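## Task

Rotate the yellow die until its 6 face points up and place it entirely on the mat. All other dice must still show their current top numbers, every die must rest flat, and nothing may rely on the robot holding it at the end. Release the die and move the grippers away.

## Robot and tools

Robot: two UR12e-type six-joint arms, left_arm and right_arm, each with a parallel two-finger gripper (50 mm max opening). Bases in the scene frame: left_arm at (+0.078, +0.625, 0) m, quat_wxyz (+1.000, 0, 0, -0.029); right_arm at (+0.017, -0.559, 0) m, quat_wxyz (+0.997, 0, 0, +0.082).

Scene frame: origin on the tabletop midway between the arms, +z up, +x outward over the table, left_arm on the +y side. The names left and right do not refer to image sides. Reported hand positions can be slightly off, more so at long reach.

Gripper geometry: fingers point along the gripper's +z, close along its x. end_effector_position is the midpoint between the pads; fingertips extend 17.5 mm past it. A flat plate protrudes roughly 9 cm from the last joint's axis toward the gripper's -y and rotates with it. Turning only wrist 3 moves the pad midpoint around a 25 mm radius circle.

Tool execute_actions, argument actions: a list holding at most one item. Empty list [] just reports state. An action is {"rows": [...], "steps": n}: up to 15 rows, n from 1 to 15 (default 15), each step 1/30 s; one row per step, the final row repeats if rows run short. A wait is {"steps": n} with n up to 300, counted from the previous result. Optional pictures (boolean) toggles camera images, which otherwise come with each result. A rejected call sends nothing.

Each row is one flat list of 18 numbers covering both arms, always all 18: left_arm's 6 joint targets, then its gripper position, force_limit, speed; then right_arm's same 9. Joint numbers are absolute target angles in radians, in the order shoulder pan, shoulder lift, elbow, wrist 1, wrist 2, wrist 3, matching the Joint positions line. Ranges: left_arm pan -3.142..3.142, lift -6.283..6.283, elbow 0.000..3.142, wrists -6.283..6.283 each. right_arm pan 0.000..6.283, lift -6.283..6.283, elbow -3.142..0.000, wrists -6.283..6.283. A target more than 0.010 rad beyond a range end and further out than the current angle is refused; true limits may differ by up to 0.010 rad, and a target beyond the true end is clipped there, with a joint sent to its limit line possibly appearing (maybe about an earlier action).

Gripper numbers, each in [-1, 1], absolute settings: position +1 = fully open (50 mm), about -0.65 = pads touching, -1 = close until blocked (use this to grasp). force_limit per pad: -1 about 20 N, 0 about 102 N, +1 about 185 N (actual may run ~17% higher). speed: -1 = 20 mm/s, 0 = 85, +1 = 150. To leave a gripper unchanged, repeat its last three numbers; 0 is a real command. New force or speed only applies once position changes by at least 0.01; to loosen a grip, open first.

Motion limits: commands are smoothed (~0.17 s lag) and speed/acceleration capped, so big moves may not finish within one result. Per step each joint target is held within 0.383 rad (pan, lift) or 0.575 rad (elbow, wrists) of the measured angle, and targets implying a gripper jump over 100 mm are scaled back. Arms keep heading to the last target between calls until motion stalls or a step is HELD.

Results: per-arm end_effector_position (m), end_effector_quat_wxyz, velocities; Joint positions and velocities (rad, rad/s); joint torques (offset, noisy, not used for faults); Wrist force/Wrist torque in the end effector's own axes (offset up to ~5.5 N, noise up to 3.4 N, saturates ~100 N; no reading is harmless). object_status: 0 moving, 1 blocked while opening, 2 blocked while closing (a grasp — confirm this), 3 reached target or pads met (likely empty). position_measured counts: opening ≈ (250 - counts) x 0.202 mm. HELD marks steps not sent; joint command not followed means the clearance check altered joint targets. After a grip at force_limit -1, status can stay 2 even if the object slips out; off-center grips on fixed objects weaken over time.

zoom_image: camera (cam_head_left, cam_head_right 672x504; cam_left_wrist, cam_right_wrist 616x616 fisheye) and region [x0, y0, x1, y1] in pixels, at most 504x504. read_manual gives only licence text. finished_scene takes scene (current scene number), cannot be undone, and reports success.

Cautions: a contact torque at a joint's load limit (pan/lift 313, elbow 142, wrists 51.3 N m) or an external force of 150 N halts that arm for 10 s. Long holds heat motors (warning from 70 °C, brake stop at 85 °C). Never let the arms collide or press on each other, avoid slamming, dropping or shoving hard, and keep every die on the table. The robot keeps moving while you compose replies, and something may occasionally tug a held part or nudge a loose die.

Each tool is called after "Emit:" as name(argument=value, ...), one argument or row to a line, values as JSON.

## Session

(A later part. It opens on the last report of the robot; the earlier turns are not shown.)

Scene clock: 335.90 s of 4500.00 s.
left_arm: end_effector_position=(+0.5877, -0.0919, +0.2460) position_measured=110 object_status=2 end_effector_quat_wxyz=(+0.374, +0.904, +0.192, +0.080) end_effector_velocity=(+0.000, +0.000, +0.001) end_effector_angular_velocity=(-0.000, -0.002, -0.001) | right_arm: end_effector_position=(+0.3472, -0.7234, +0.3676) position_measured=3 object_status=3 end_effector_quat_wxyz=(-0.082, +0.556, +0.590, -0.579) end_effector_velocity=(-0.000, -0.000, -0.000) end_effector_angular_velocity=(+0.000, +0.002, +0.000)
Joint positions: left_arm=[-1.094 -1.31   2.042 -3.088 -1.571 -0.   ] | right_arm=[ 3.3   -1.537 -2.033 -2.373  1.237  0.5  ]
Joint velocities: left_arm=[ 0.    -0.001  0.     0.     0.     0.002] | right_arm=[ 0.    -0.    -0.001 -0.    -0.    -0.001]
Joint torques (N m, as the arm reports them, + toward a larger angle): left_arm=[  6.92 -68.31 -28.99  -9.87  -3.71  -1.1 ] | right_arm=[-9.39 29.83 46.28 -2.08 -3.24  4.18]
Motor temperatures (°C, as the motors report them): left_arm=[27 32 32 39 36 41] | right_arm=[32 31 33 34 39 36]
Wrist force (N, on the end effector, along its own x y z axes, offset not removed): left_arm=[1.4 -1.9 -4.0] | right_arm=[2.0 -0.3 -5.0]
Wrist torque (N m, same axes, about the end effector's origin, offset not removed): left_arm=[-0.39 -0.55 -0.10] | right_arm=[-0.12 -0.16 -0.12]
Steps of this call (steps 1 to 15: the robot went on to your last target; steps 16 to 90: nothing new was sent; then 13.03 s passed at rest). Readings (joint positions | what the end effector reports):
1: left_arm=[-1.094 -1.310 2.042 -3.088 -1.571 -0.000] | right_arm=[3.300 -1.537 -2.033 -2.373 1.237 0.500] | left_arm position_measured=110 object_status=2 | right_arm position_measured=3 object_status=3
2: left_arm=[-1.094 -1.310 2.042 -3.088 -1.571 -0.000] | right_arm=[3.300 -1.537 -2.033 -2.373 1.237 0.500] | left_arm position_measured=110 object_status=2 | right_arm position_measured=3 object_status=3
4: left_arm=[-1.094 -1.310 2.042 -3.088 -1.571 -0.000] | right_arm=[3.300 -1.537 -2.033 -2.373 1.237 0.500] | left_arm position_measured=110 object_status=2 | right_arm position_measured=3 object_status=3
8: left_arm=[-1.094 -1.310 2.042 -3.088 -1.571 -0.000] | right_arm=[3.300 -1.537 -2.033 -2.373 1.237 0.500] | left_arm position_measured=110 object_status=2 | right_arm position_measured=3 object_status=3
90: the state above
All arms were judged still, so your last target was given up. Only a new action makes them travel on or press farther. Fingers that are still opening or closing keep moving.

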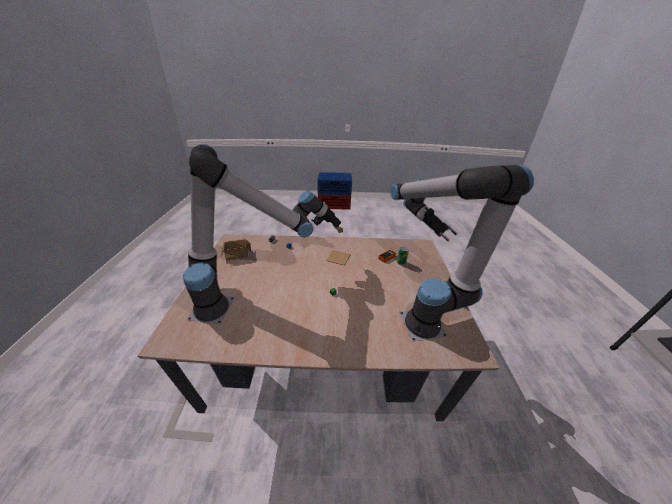

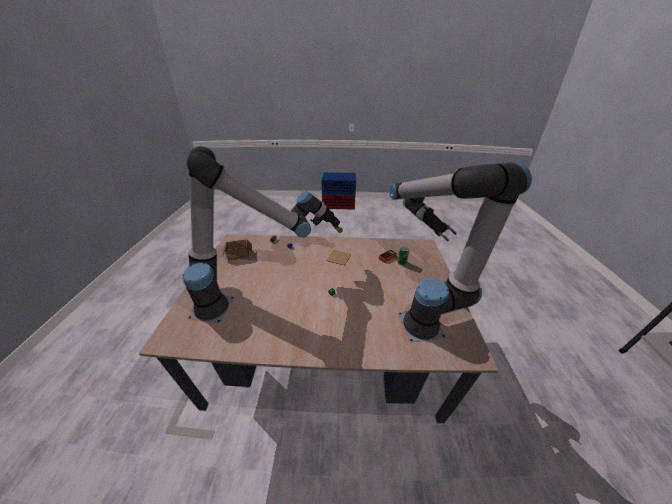

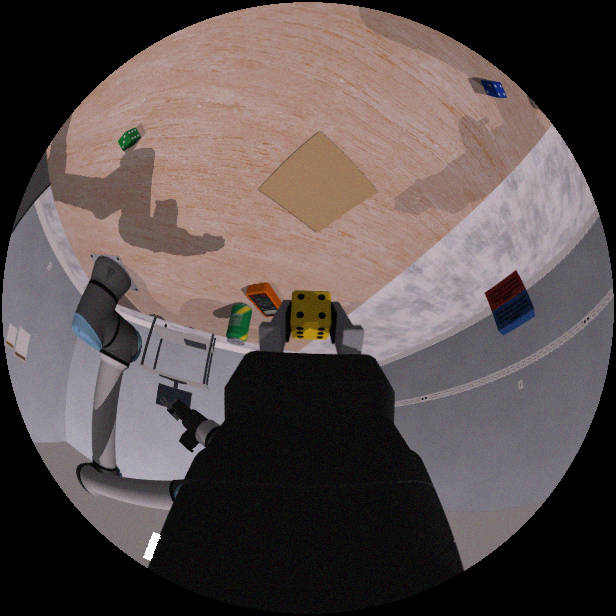

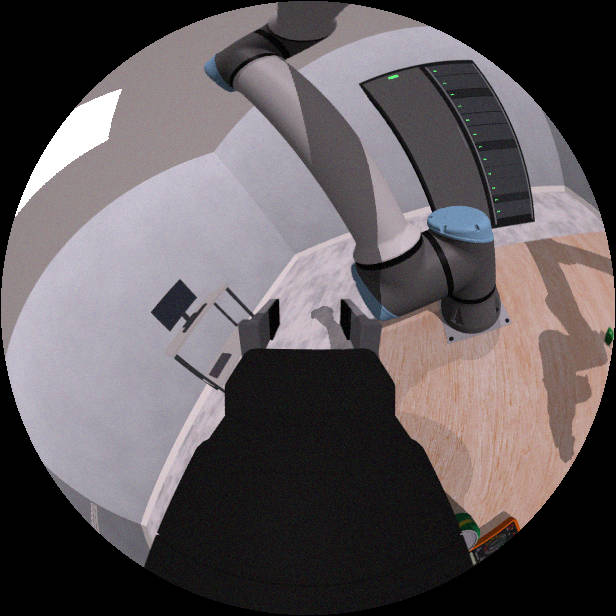

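Emit:
execute_actions(
  actions=[
    {"rows":[[-1.0937,-1.308,2.0424,-3.0906,-1.571,0,-1,0,-0.4,3.3,-1.537,-2.033,-2.373,1.237,0.5,1,0,0],[-1.0936,-1.303,2.0433,-3.0965,-1.571,0,-1,0,-0.4,3.3,-1.537,-2.033,-2.373,1.237,0.5,1,0,0],[-1.0934,-1.295,2.0448,-3.106,-1.571,0,-1,0,-0.4,3.3,-1.537,-2.033,-2.373,1.237,0.5,1,0,0],[-1.0932,-1.283,2.047,-3.1202,-1.571,0,-1,0,-0.4,3.3,-1.537,-2.033,-2.373,1.237,0.5,1,0,0],[-1.0929,-1.268,2.0498,-3.138,-1.571,0,-1,0,-0.4,3.3,-1.537,-2.033,-2.373,1.237,0.5,1,0,0],[-1.0925,-1.25,2.0531,-3.1593,-1.571,0,-1,0,-0.4,3.3,-1.537,-2.033,-2.373,1.237,0.5,1,0,0],[-1.0921,-1.23,2.0568,-3.183,-1.571,0,-1,0,-0.4,3.3,-1.537,-2.033,-2.373,1.237,0.5,1,0,0],[-1.0917,-1.21,2.0604,-3.2066,-1.571,0,-1,0,-0.4,3.3,-1.537,-2.033,-2.373,1.237,0.5,1,0,0],[-1.0912,-1.19,2.0641,-3.2303,-1.571,0,-1,0,-0.4,3.3,-1.537,-2.033,-2.373,1.237,0.5,1,0,0],[-1.0908,-1.17,2.0678,-3.254,-1.571,0,-1,0,-0.4,3.3,-1.537,-2.033,-2.373,1.237,0.5,1,0,0],[-1.0904,-1.15,2.0715,-3.2777,-1.571,0,-1,0,-0.4,3.3,-1.537,-2.033,-2.373,1.237,0.5,1,0,0],[-1.09,-1.13,2.0752,-3.3014,-1.571,0,-1,0,-0.4,3.3,-1.537,-2.033,-2.373,1.237,0.5,1,0,0],[-1.0895,-1.11,2.0789,-3.3251,-1.571,0,-1,0,-0.4,3.3,-1.537,-2.033,-2.373,1.237,0.5,1,0,0],[-1.0891,-1.092,2.0822,-3.3464,-1.571,0,-1,0,-0.4,3.3,-1.537,-2.033,-2.373,1.237,0.5,1,0,0],[-1.0888,-1.078,2.0848,-3.363,-1.571,0,-1,0,-0.4,3.3,-1.537,-2.033,-2.373,1.237,0.5,1,0,0]]},
  ],
  pictures=false,
)

Emit:
execute_actions(
  actions=[
    {"rows":[[-1.0886,-1.068,2.0866,-3.3748,-1.571,0,-1,0,-0.4,3.3,-1.537,-2.033,-2.373,1.237,0.5,1,0,0],[-1.0884,-1.056,2.0888,-3.389,-1.571,0,-1,0,-0.4,3.3,-1.537,-2.033,-2.373,1.237,0.5,1,0,0],[-1.0881,-1.044,2.091,-3.4032,-1.571,0,-1,0,-0.4,3.3,-1.537,-2.033,-2.373,1.237,0.5,1,0,0],[-1.0879,-1.032,2.0932,-3.4174,-1.571,0,-1,0,-0.4,3.3,-1.537,-2.033,-2.373,1.237,0.5,1,0,0],[-1.0876,-1.021,2.0953,-3.4305,-1.571,0,-1,0,-0.4,3.3,-1.537,-2.033,-2.373,1.237,0.5,1,0,0],[-1.0874,-1.011,2.0971,-3.4423,-1.571,0,-1,0,-0.4,3.3,-1.537,-2.033,-2.373,1.237,0.5,1,0,0],[-1.0872,-1.003,2.0986,-3.4518,-1.571,0,-1,0,-0.4,3.3,-1.537,-2.033,-2.373,1.237,0.5,1,0,0],[-1.0871,-0.997,2.0997,-3.4589,-1.571,0,-1,0,-0.4,3.3,-1.537,-2.033,-2.373,1.237,0.5,1,0,0],[-1.087,-0.9935,2.1003,-3.463,-1.571,0,-1,0,-0.4,3.3,-1.537,-2.033,-2.373,1.237,0.5,1,0,0],[-1.087,-0.9915,2.1007,-3.4654,-1.571,0,-1,0,-0.4,3.3,-1.537,-2.033,-2.373,1.237,0.5,1,0,0]],"steps":15},
  ],
)

Scene clock: 374.07 s of 4500.00 s.
left_arm: end_effector_position=(+0.5952, -0.1013, +0.1406) position_measured=110 object_status=2 end_effector_quat_wxyz=(+0.374, +0.904, +0.194, +0.080) end_effector_velocity=(+0.014, -0.004, -0.372) end_effector_angular_velocity=(+0.003, +0.001, +0.012) | right_arm: end_effector_position=(+0.3472, -0.7234, +0.3676) position_measured=3 object_status=3 end_effector_quat_wxyz=(-0.082, +0.556, +0.590, -0.579) end_effector_velocity=(+0.000, +0.000, -0.000) end_effector_angular_velocity=(+0.000, +0.001, +0.000)
Joint positions: left_arm=[-1.09  -1.152  2.072 -3.275 -1.571  0.   ] | right_arm=[ 3.3   -1.537 -2.033 -2.373  1.237  0.5  ]
Joint velocities: left_arm=[ 0.012  0.564  0.104 -0.664  0.     0.   ] | right_arm=[-0.    -0.001  0.    -0.    -0.    -0.001]
Joint torques (N m, as the arm reports them, + toward a larger angle): left_arm=[  9.6  -53.16 -22.19 -10.67  -3.59  -1.12] | right_arm=[-7.72 31.43 46.09 -2.61 -2.6   3.8 ]
Motor temperatures (°C, as the motors report them): left_arm=[27 32 32 39 36 41] | right_arm=[32 31 33 34 39 36]
Wrist force (N, on the end effector, along its own x y z axes, offset not removed): left_arm=[1.6 -0.8 -3.3] | right_arm=[2.4 -0.4 -1.6]
Wrist torque (N m, same axes, about the end effector's origin, offset not removed): left_arm=[-0.10 -0.14 -0.17] | right_arm=[-0.06 -0.32 -0.13]
Steps of this call (steps 1 to 90: nothing new was sent; then 34.67 s passed at rest; steps 91 to 105: all 15 steps of this action). Readings (joint positions | what the end effector reports):
91: left_arm=[-1.094 -1.310 2.042 -3.088 -1.571 -0.000] | right_arm=[3.300 -1.537 -2.033 -2.373 1.237 0.500] | left_arm position_measured=110 object_status=2 | right_arm position_measured=3 object_status=3
92: left_arm=[-1.094 -1.310 2.042 -3.089 -1.571 -0.000] | right_arm=[3.300 -1.537 -2.033 -2.373 1.237 0.500] | left_arm position_measured=110 object_status=2 | right_arm position_measured=3 object_status=3
94: left_arm=[-1.094 -1.306 2.043 -3.093 -1.571 -0.000] | right_arm=[3.300 -1.537 -2.033 -2.373 1.237 0.500] | left_arm position_measured=110 object_status=2 | right_arm position_measured=3 object_status=3
98: left_arm=[-1.093 -1.273 2.049 -3.131 -1.571 -0.000] | right_arm=[3.300 -1.537 -2.033 -2.373 1.237 0.500] | left_arm position_measured=110 object_status=2 | right_arm position_measured=3 object_status=3
105: the state above

Scene clock: 374.57 s of 4500.00 s.
left_arm: end_effector_position=(+0.5955, -0.0951, +0.0399) position_measured=110 object_status=2 end_effector_quat_wxyz=(+0.374, +0.903, +0.195, +0.081) end_effector_velocity=(-0.001, +0.003, -0.028) end_effector_angular_velocity=(-0.003, -0.001, +0.001) | right_arm: end_effector_position=(+0.3472, -0.7234, +0.3676) position_measured=3 object_status=3 end_effector_quat_wxyz=(-0.082, +0.556, +0.590, -0.579) end_effector_velocity=(+0.000, +0.000, -0.000) end_effector_angular_velocity=(+0.000, +0.001, +0.000)
Joint positions: left_arm=[-1.087 -0.996  2.1   -3.46  -1.571 -0.   ] | right_arm=[ 3.3   -1.537 -2.033 -2.373  1.237  0.5  ]
Joint velocities: left_arm=[ 0.001  0.046  0.007 -0.057  0.    -0.   ] | right_arm=[ 0.    -0.001 -0.001  0.    -0.    -0.001]
Joint torques (N m, as the arm reports them, + toward a larger angle): left_arm=[ 11.9  -66.5  -16.92  -9.21  -3.52  -1.62] | right_arm=[-5.23 29.48 45.09 -2.63 -2.55  3.92]
Motor temperatures (°C, as the motors report them): left_arm=[27 32 32 39 36 41] | right_arm=[32 31 33 34 39 36]
Wrist force (N, on the end effector, along its own x y z axes, offset not removed): left_arm=[-1.0 -4.3 3.7] | right_arm=[1.9 0.0 -4.1]
Wrist torque (N m, same axes, about the end effector's origin, offset not removed): left_arm=[-0.57 0.30 0.10] | right_arm=[-0.06 -0.22 -0.15]
Steps of this call (steps 1 to 15: all 15 steps of this action). Readings (joint positions | what the end effector reports):
1: left_arm=[-1.090 -1.133 2.075 -3.296 -1.571 -0.000] | right_arm=[3.300 -1.537 -2.033 -2.373 1.237 0.500] | left_arm position_measured=110 object_status=2 | right_arm position_measured=3 object_status=3
2: left_arm=[-1.090 -1.116 2.078 -3.317 -1.571 -0.000] | right_arm=[3.300 -1.537 -2.033 -2.373 1.237 0.500] | left_arm position_measured=110 object_status=2 | right_arm position_measured=3 object_status=3
4: left_arm=[-1.089 -1.086 2.084 -3.352 -1.571 -0.000] | right_arm=[3.300 -1.537 -2.033 -2.373 1.237 0.500] | left_arm position_measured=110 object_status=2 | right_arm position_measured=3 object_status=3
8: left_arm=[-1.088 -1.036 2.093 -3.412 -1.571 -0.000] | right_arm=[3.300 -1.537 -2.033 -2.373 1.237 0.500] | left_arm position_measured=110 object_status=2 | right_arm position_measured=3 object_status=3
15: the state above

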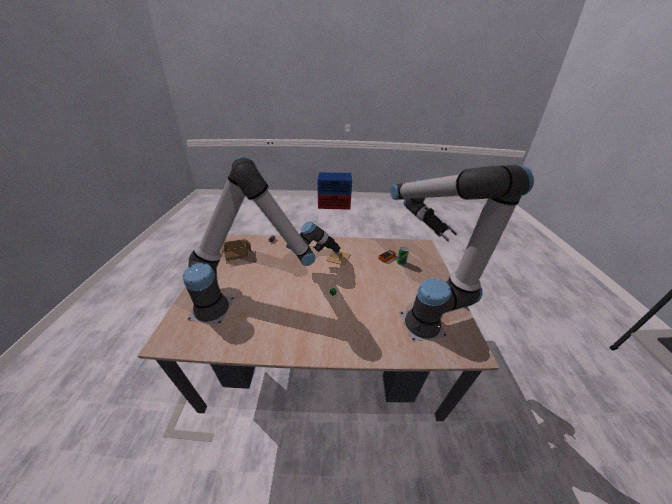

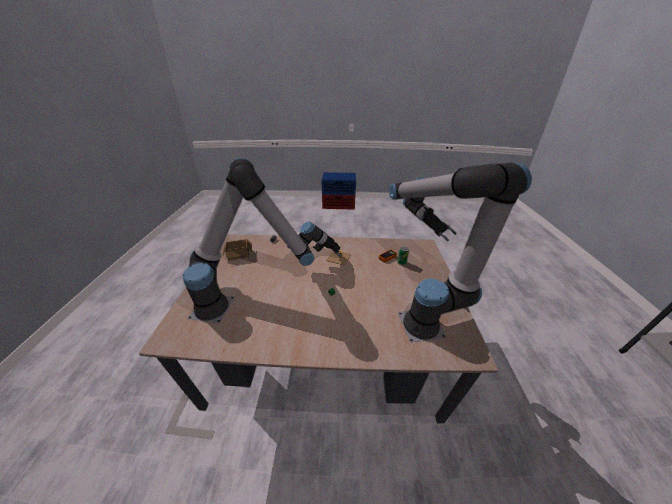

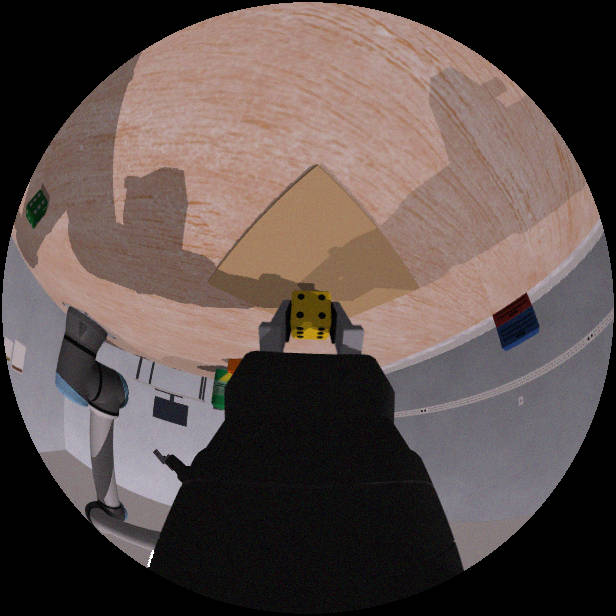

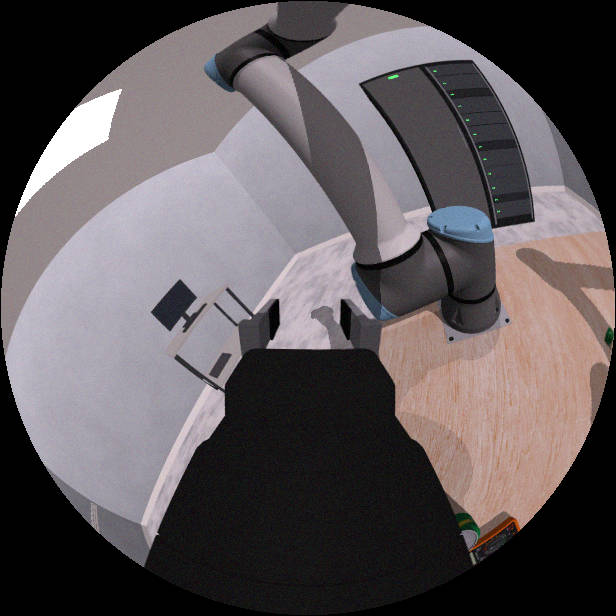

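Emit:
execute_actions(
  actions=[
    {"rows":[[-1.087,-0.988,2.1007,-3.4689,-1.571,0,-1,0,-0.4,3.3,-1.537,-2.033,-2.373,1.237,0.5,1,0,0],[-1.087,-0.985,2.1007,-3.4719,-1.571,0,-1,0,-0.4,3.3,-1.537,-2.033,-2.373,1.237,0.5,1,0,0],[-1.087,-0.982,2.1007,-3.4749,-1.571,0,-1,0,-0.4,3.3,-1.537,-2.033,-2.373,1.237,0.5,1,0,0],[-1.087,-0.9795,2.1007,-3.4774,-1.571,0,-1,0,-0.4,3.3,-1.537,-2.033,-2.373,1.237,0.5,1,0,0],[-1.087,-0.978,2.1007,-3.4789,-1.571,0,-1,0,-0.4,3.3,-1.537,-2.033,-2.373,1.237,0.5,1,0,0]],"steps":15},
  ],
  pictures=false,
)

Emit:
execute_actions(
  actions=[
    {"rows":[[-1.087,-0.976,2.1007,-3.4809,-1.571,0,-1,0,-0.4,3.3,-1.537,-2.033,-2.373,1.237,0.5,1,0,0]],"steps":15},
  ],
  pictures=false,
)

Scene clock: 389.67 s of 4500.00 s.
left_arm: end_effector_position=(+0.5954, -0.0946, +0.0291) position_measured=110 object_status=2 end_effector_quat_wxyz=(+0.374, +0.903, +0.195, +0.081) end_effector_velocity=(-0.001, +0.001, -0.001) end_effector_angular_velocity=(+0.000, +0.001, -0.000) | right_arm: end_effector_position=(+0.3472, -0.7234, +0.3676) position_measured=3 object_status=3 end_effector_quat_wxyz=(-0.082, +0.556, +0.590, -0.579) end_effector_velocity=(+0.000, +0.000, +0.000) end_effector_angular_velocity=(+0.001, -0.001, -0.000)
Joint positions: left_arm=[-1.087 -0.978  2.101 -3.479 -1.571 -0.   ] | right_arm=[ 3.3   -1.537 -2.033 -2.373  1.237  0.5  ]
Joint velocities: left_arm=[-0.     0.001  0.002 -0.002 -0.    -0.   ] | right_arm=[ 0.  0.  0.  0.  0. -0.]
Joint torques (N m, as the arm reports them, + toward a larger angle): left_arm=[  7.63 -65.28 -15.02  -9.48  -3.45  -1.49] | right_arm=[-6.03 31.24 46.65 -3.4  -2.8   2.9 ]
Motor temperatures (°C, as the motors report them): left_arm=[27 32 32 39 36 41] | right_arm=[32 31 33 34 39 36]
Wrist force (N, on the end effector, along its own x y z axes, offset not removed): left_arm=[4.0 -2.6 1.3] | right_arm=[0.8 -0.1 -1.9]
Wrist torque (N m, same axes, about the end effector's origin, offset not removed): left_arm=[-0.45 -0.85 -0.19] | right_arm=[-0.02 0.00 -0.12]
Steps of this call (steps 1 to 15: the robot went on to your last target; steps 16 to 90: nothing new was sent; then 11.60 s passed at rest; steps 91 to 105: all 15 steps of this action). Readings (joint positions | what the end effector reports):
91: left_arm=[-1.087 -0.991 2.101 -3.465 -1.571 -0.000] | right_arm=[3.300 -1.537 -2.033 -2.373 1.237 0.500] | left_arm position_measured=110 object_status=2 | right_arm position_measured=3 object_status=3
92: left_arm=[-1.087 -0.991 2.101 -3.466 -1.571 -0.000] | right_arm=[3.300 -1.537 -2.033 -2.373 1.237 0.500] | left_arm position_measured=110 object_status=2 | right_arm position_measured=3 object_status=3
94: left_arm=[-1.087 -0.988 2.101 -3.469 -1.571 -0.000] | right_arm=[3.300 -1.537 -2.033 -2.373 1.237 0.500] | left_arm position_measured=110 object_status=2 | right_arm position_measured=3 object_status=3
98: left_arm=[-1.087 -0.981 2.101 -3.476 -1.571 -0.000] | right_arm=[3.300 -1.537 -2.033 -2.373 1.237 0.500] | left_arm position_measured=110 object_status=2 | right_arm position_measured=3 object_status=3
105: the state above

Scene clock: 390.17 s of 4500.00 s.
left_arm: end_effector_position=(+0.5954, -0.0946, +0.0279) position_measured=110 object_status=2 end_effector_quat_wxyz=(+0.374, +0.903, +0.195, +0.081) end_effector_velocity=(-0.000, +0.000, -0.000) end_effector_angular_velocity=(+0.001, +0.001, +0.001) | right_arm: end_effector_position=(+0.3472, -0.7234, +0.3676) position_measured=3 object_status=3 end_effector_quat_wxyz=(-0.082, +0.556, +0.590, -0.579) end_effector_velocity=(+0.000, +0.000, -0.000) end_effector_angular_velocity=(-0.000, -0.000, +0.000)
Joint positions: left_arm=[-1.087 -0.976  2.101 -3.481 -1.571  0.   ] | right_arm=[ 3.3   -1.537 -2.033 -2.373  1.237  0.5  ]
Joint velocities: left_arm=[-0.     0.     0.001  0.     0.    -0.001] | right_arm=[ 0. -0.  0.  0. -0.  0.]
Joint torques (N m, as the arm reports them, + toward a larger angle): left_arm=[  6.82 -48.27 -16.64  -5.93  -3.37  -0.98] | right_arm=[-8.61 30.87 45.82 -3.01 -2.57  3.75]
Motor temperatures (°C, as the motors report them): left_arm=[27 32 32 39 36 41] | right_arm=[32 31 33 34 39 36]
Wrist force (N, on the end effector, along its own x y z axes, offset not removed): left_arm=[-6.6 8.1 -14.9] | right_arm=[3.0 0.0 -3.5]
Wrist torque (N m, same axes, about the end effector's origin, offset not removed): left_arm=[0.57 1.02 0.07] | right_arm=[0.01 -0.38 -0.19]
Steps of this call (steps 1 to 15: all 15 steps of this action). Readings (joint positions | what the end effector reports):
1: left_arm=[-1.087 -0.978 2.101 -3.479 -1.571 -0.000] | right_arm=[3.300 -1.537 -2.033 -2.373 1.237 0.500] | left_arm position_measured=110 object_status=2 | right_arm position_measured=3 object_status=3
2: left_arm=[-1.087 -0.978 2.101 -3.479 -1.571 -0.000] | right_arm=[3.300 -1.537 -2.033 -2.373 1.237 0.500] | left_arm position_measured=110 object_status=2 | right_arm position_measured=3 object_status=3
4: left_arm=[-1.087 -0.977 2.101 -3.480 -1.571 -0.000] | right_arm=[3.300 -1.537 -2.033 -2.373 1.237 0.500] | left_arm position_measured=110 object_status=2 | right_arm position_measured=3 object_status=3
8: left_arm=[-1.087 -0.976 2.101 -3.481 -1.571 0.000] | right_arm=[3.300 -1.537 -2.033 -2.373 1.237 0.500] | left_arm position_measured=110 object_status=2 | right_arm position_measured=3 object_status=3
15: the state above

Contact. Release.

Emit:
execute_actions(
  actions=[
    {"rows":[[-1.087,-0.9767,2.1007,-3.4802,-1.571,0,-1,0,-0.4,3.3,-1.537,-2.033,-2.373,1.237,0.5,1,0,0],[-1.087,-0.9767,2.1007,-3.4802,-1.571,0,-1,0,-0.4,3.3,-1.537,-2.033,-2.373,1.237,0.5,1,0,0],[-1.087,-0.9767,2.1007,-3.4802,-1.571,0,-1,0,-0.4,3.3,-1.537,-2.033,-2.373,1.237,0.5,1,0,0],[-1.087,-0.9767,2.1007,-3.4802,-1.571,0,-1,0,-0.4,3.3,-1.537,-2.033,-2.373,1.237,0.5,1,0,0],[-1.087,-0.9767,2.1007,-3.4802,-1.571,0,1,0,0,3.3,-1.537,-2.033,-2.373,1.237,0.5,1,0,0]],"steps":15},
  ],
  pictures=false,
)

Emit:
execute_actions(
  actions=[
    {"rows":[[-1.087,-0.98,2.1007,-3.4769,-1.571,0,1,0,0,3.3,-1.537,-2.033,-2.373,1.237,0.5,1,0,0],[-1.087,-0.987,2.1007,-3.4699,-1.571,0,1,0,0,3.3,-1.537,-2.033,-2.373,1.237,0.5,1,0,0],[-1.087,-0.998,2.1007,-3.4589,-1.571,0,1,0,0,3.3,-1.537,-2.033,-2.373,1.237,0.5,1,0,0],[-1.087,-1.013,2.1007,-3.4439,-1.571,0,1,0,0,3.3,-1.537,-2.033,-2.373,1.237,0.5,1,0,0],[-1.087,-1.032,2.1007,-3.4249,-1.571,0,1,0,0,3.3,-1.537,-2.033,-2.373,1.237,0.5,1,0,0],[-1.087,-1.055,2.1007,-3.4019,-1.571,0,1,0,0,3.3,-1.537,-2.033,-2.373,1.237,0.5,1,0,0],[-1.087,-1.08,2.1007,-3.3769,-1.571,0,1,0,0,3.3,-1.537,-2.033,-2.373,1.237,0.5,1,0,0],[-1.087,-1.105,2.1007,-3.3519,-1.571,0,1,0,0,3.3,-1.537,-2.033,-2.373,1.237,0.5,1,0,0],[-1.087,-1.13,2.1007,-3.3269,-1.571,0,1,0,0,3.3,-1.537,-2.033,-2.373,1.237,0.5,1,0,0],[-1.087,-1.155,2.1007,-3.3019,-1.571,0,1,0,0,3.3,-1.537,-2.033,-2.373,1.237,0.5,1,0,0],[-1.087,-1.178,2.1007,-3.2789,-1.571,0,1,0,0,3.3,-1.537,-2.033,-2.373,1.237,0.5,1,0,0],[-1.087,-1.197,2.1007,-3.2599,-1.571,0,1,0,0,3.3,-1.537,-2.033,-2.373,1.237,0.5,1,0,0],[-1.087,-1.212,2.1007,-3.2449,-1.571,0,1,0,0,3.3,-1.537,-2.033,-2.373,1.237,0.5,1,0,0],[-1.087,-1.223,2.1007,-3.2339,-1.571,0,1,0,0,3.3,-1.537,-2.033,-2.373,1.237,0.5,1,0,0],[-1.087,-1.23,2.1007,-3.2269,-1.571,0,1,0,0,3.3,-1.537,-2.033,-2.373,1.237,0.5,1,0,0]]},
  ],
  pictures=false,
)

Emit:
execute_actions(
  actions=[
    {"steps":15},
  ],
)

Emit:
zoom_image(
  camera="cam_left_wrist",
  region=[220,120,420,300],
)

Scene clock: 416.67 s of 4500.00 s.
left_arm: end_effector_position=(+0.5954, -0.0946, +0.0281) position_measured=3 object_status=0 end_effector_quat_wxyz=(+0.374, +0.903, +0.195, +0.081) end_effector_velocity=(-0.000, +0.000, -0.001) end_effector_angular_velocity=(+0.001, +0.000, -0.000) | right_arm: end_effector_position=(+0.3472, -0.7234, +0.3676) position_measured=3 object_status=3 end_effector_quat_wxyz=(-0.082, +0.556, +0.590, -0.579) end_effector_velocity=(-0.001, -0.000, +0.001) end_effector_angular_velocity=(+0.001, -0.002, +0.000)
Joint positions: left_arm=[-1.087 -0.977  2.101 -3.48  -1.571 -0.   ] | right_arm=[ 3.3   -1.537 -2.033 -2.373  1.237  0.5  ]
Joint velocities: left_arm=[-0.     0.001  0.001  0.     0.     0.   ] | right_arm=[ 0.     0.003 -0.    -0.    -0.    -0.   ]
Joint torques (N m, as the arm reports them, + toward a larger angle): left_arm=[  4.52 -79.   -26.17  -5.73  -1.13  -1.29] | right_arm=[-7.17 29.5  45.06 -2.61 -2.45  3.82]
Motor temperatures (°C, as the motors report them): left_arm=[27 32 32 39 36 41] | right_arm=[32 31 33 34 39 36]
Wrist force (N, on the end effector, along its own x y z axes, offset not removed): left_arm=[1.3 -0.2 0.2] | right_arm=[-0.5 0.0 -3.9]
Wrist torque (N m, same axes, about the end effector's origin, offset not removed): left_arm=[0.01 -0.25 -0.10] | right_arm=[-0.02 0.19 0.02]
Steps of this call (steps 1 to 15: the robot went on to your last target; steps 16 to 90: nothing new was sent; then 23.00 s passed at rest; steps 91 to 105: all 15 steps of this action). Readings (joint positions | what the end effector reports):
91: left_arm=[-1.087 -0.976 2.101 -3.481 -1.571 -0.000] | right_arm=[3.300 -1.537 -2.033 -2.373 1.237 0.500] | left_arm position_measured=110 object_status=2 | right_arm position_measured=3 object_status=3
92: left_arm=[-1.087 -0.976 2.101 -3.481 -1.571 0.000] | right_arm=[3.300 -1.537 -2.033 -2.373 1.237 0.500] | left_arm position_measured=110 object_status=2 | right_arm position_measured=3 object_status=3
94: left_arm=[-1.087 -0.976 2.101 -3.480 -1.571 -0.000] | right_arm=[3.300 -1.537 -2.033 -2.373 1.237 0.500] | left_arm position_measured=110 object_status=2 | right_arm position_measured=3 object_status=3
98: left_arm=[-1.087 -0.976 2.101 -3.480 -1.571 0.000] | right_arm=[3.300 -1.537 -2.033 -2.373 1.237 0.500] | left_arm position_measured=64 object_status=0 | right_arm position_measured=3 object_status=3
105: the state above

Scene clock: 417.17 s of 4500.00 s.
left_arm: end_effector_position=(+0.5916, -0.0862, +0.1407) position_measured=3 object_status=3 end_effector_quat_wxyz=(+0.374, +0.903, +0.195, +0.081) end_effector_velocity=(-0.023, +0.051, +0.316) end_effector_angular_velocity=(-0.005, -0.002, -0.001) | right_arm: end_effector_position=(+0.3472, -0.7234, +0.3676) position_measured=3 object_status=3 end_effector_quat_wxyz=(-0.082, +0.556, +0.590, -0.579) end_effector_velocity=(+0.000, +0.000, +0.000) end_effector_angular_velocity=(+0.000, +0.001, +0.001)
Joint positions: left_arm=[-1.087 -1.168  2.101 -3.289 -1.571  0.   ] | right_arm=[ 3.3   -1.537 -2.033 -2.373  1.237  0.5  ]
Joint velocities: left_arm=[-0.    -0.542 -0.     0.537 -0.001  0.   ] | right_arm=[ 0.    -0.001  0.001 -0.001 -0.    -0.001]
Joint torques (N m, as the arm reports them, + toward a larger angle): left_arm=[  3.59 -64.66 -36.81  -2.13  -0.53  -1.52] | right_arm=[-5.64 28.22 44.57 -2.58 -2.4   3.83]
Motor temperatures (°C, as the motors report them): left_arm=[27 32 32 39 36 41] | right_arm=[32 31 33 34 39 36]
Wrist force (N, on the end effector, along its own x y z axes, offset not removed): left_arm=[-1.1 -1.5 -0.2] | right_arm=[2.3 -2.1 -1.8]
Wrist torque (N m, same axes, about the end effector's origin, offset not removed): left_arm=[-0.41 0.25 -0.06] | right_arm=[-0.33 -0.30 -0.13]
Steps of this call (steps 1 to 15: all 15 steps of this action). Readings (joint positions | what the end effector reports):
1: left_arm=[-1.087 -0.977 2.101 -3.480 -1.571 -0.000] | right_arm=[3.300 -1.537 -2.033 -2.373 1.237 0.500] | left_arm position_measured=3 object_status=0 | right_arm position_measured=3 object_status=3
2: left_arm=[-1.087 -0.977 2.101 -3.480 -1.571 0.000] | right_arm=[3.300 -1.537 -2.033 -2.373 1.237 0.500] | left_arm position_measured=3 object_status=0 | right_arm position_measured=3 object_status=3
4: left_arm=[-1.087 -0.983 2.101 -3.474 -1.571 -0.000] | right_arm=[3.300 -1.537 -2.033 -2.373 1.237 0.500] | left_arm position_measured=3 object_status=3 | right_arm position_measured=3 object_status=3
8: left_arm=[-1.087 -1.024 2.101 -3.432 -1.571 0.000] | right_arm=[3.300 -1.537 -2.033 -2.373 1.237 0.500] | left_arm position_measured=3 object_status=3 | right_arm position_measured=3 object_status=3
15: the state above

Scene clock: 417.67 s of 4500.00 s.
left_arm: end_effector_position=(+0.5885, -0.0793, +0.1761) position_measured=3 object_status=3 end_effector_quat_wxyz=(+0.374, +0.903, +0.195, +0.081) end_effector_velocity=(-0.000, +0.001, +0.000) end_effector_angular_velocity=(+0.002, +0.001, +0.001) | right_arm: end_effector_position=(+0.3472, -0.7234, +0.3676) position_measured=3 object_status=3 end_effector_quat_wxyz=(-0.082, +0.556, +0.590, -0.579) end_effector_velocity=(+0.000, +0.000, +0.000) end_effector_angular_velocity=(+0.001, -0.001, -0.000)
Joint positions: left_arm=[-1.087 -1.23   2.101 -3.227 -1.571  0.   ] | right_arm=[ 3.3   -1.537 -2.033 -2.373  1.237  0.5  ]
Joint velocities: left_arm=[-0.    -0.002  0.001  0.004  0.    -0.001] | right_arm=[-0.     0.     0.001  0.001  0.    -0.001]
Joint torques (N m, as the arm reports them, + toward a larger angle): left_arm=[  3.99 -74.9  -39.75  -2.28  -0.46  -1.49] | right_arm=[-6.22 28.61 44.39 -3.25 -2.29  3.64]
Motor temperatures (°C, as the motors report them): left_arm=[27 32 32 39 36 41] | right_arm=[32 31 33 34 39 36]
Wrist force (N, on the end effector, along its own x y z axes, offset not removed): left_arm=[-1.4 1.3 0.3] | right_arm=[2.0 -0.9 -2.0]
Wrist torque (N m, same axes, about the end effector's origin, offset not removed): left_arm=[0.22 0.35 -0.02] | right_arm=[-0.08 -0.26 -0.09]
Steps of this call (steps 1 to 15: the robot went on to your last target). Readings (joint positions | what the end effector reports):
1: left_arm=[-1.087 -1.185 2.101 -3.272 -1.571 0.000] | right_arm=[3.300 -1.537 -2.033 -2.373 1.237 0.500] | left_arm position_measured=3 object_status=3 | right_arm position_measured=3 object_status=3
2: left_arm=[-1.087 -1.198 2.101 -3.259 -1.571 0.000] | right_arm=[3.300 -1.537 -2.033 -2.373 1.237 0.500] | left_arm position_measured=3 object_status=3 | right_arm position_measured=3 object_status=3
4: left_arm=[-1.087 -1.214 2.101 -3.243 -1.571 -0.000] | right_arm=[3.300 -1.537 -2.033 -2.373 1.237 0.500] | left_arm position_measured=3 object_status=3 | right_arm position_measured=3 object_status=3
8: left_arm=[-1.087 -1.226 2.101 -3.231 -1.571 0.000] | right_arm=[3.300 -1.537 -2.033 -2.373 1.237 0.500] | left_arm position_measured=3 object_status=3 | right_arm position_measured=3 object_status=3
15: the state above

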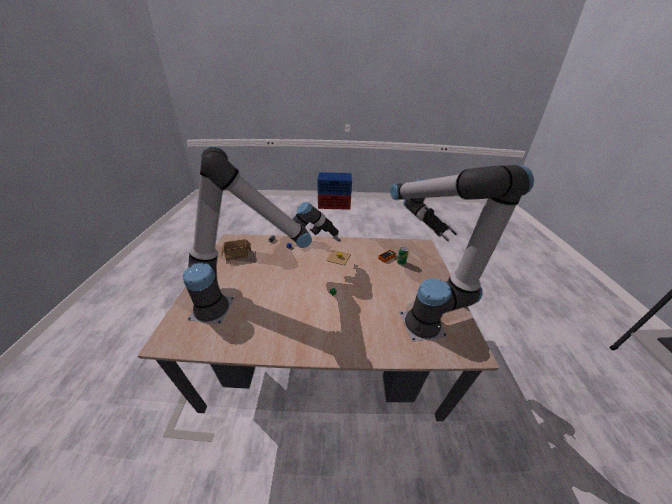

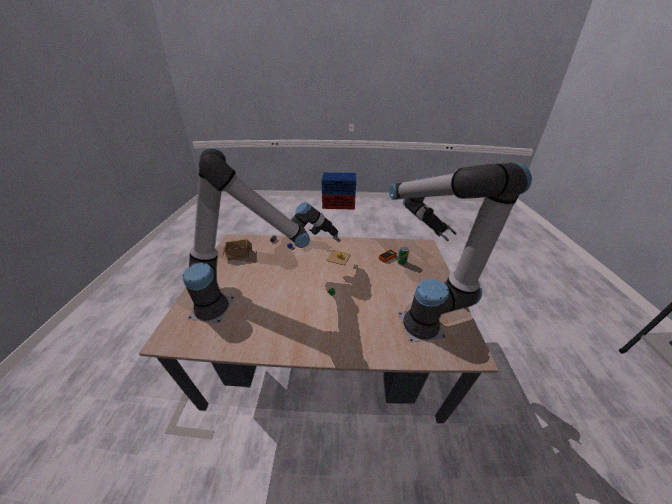

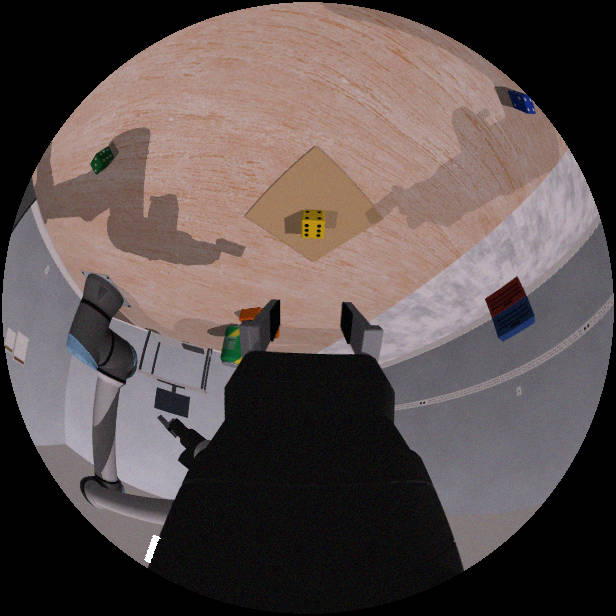

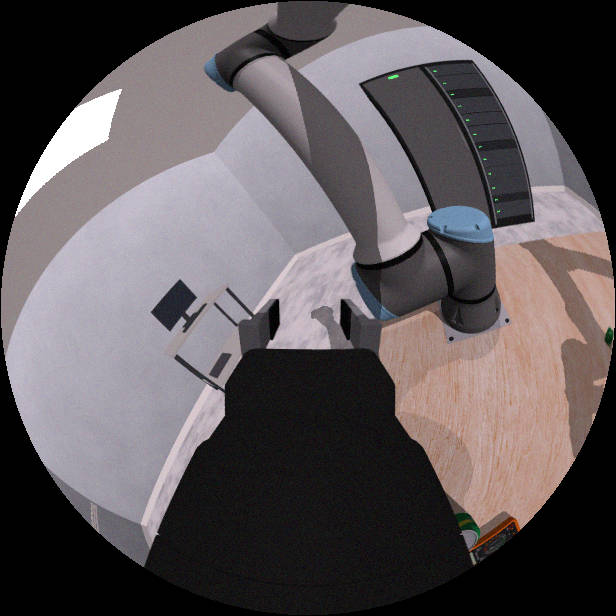

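Region (220, 120, 420, 300) of cam_left_wrist's 616x616 image, scaled by 2.520, with more detail than that image has; it fills the top 454 rows of this view, and the rest is white.

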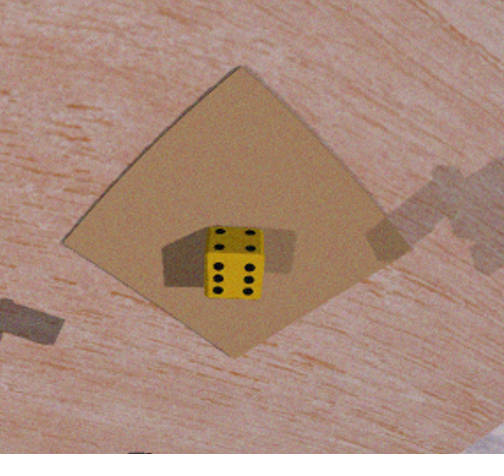

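Emit:
finished_scene(
  scene=2,
)

The scene is finished: the task was done.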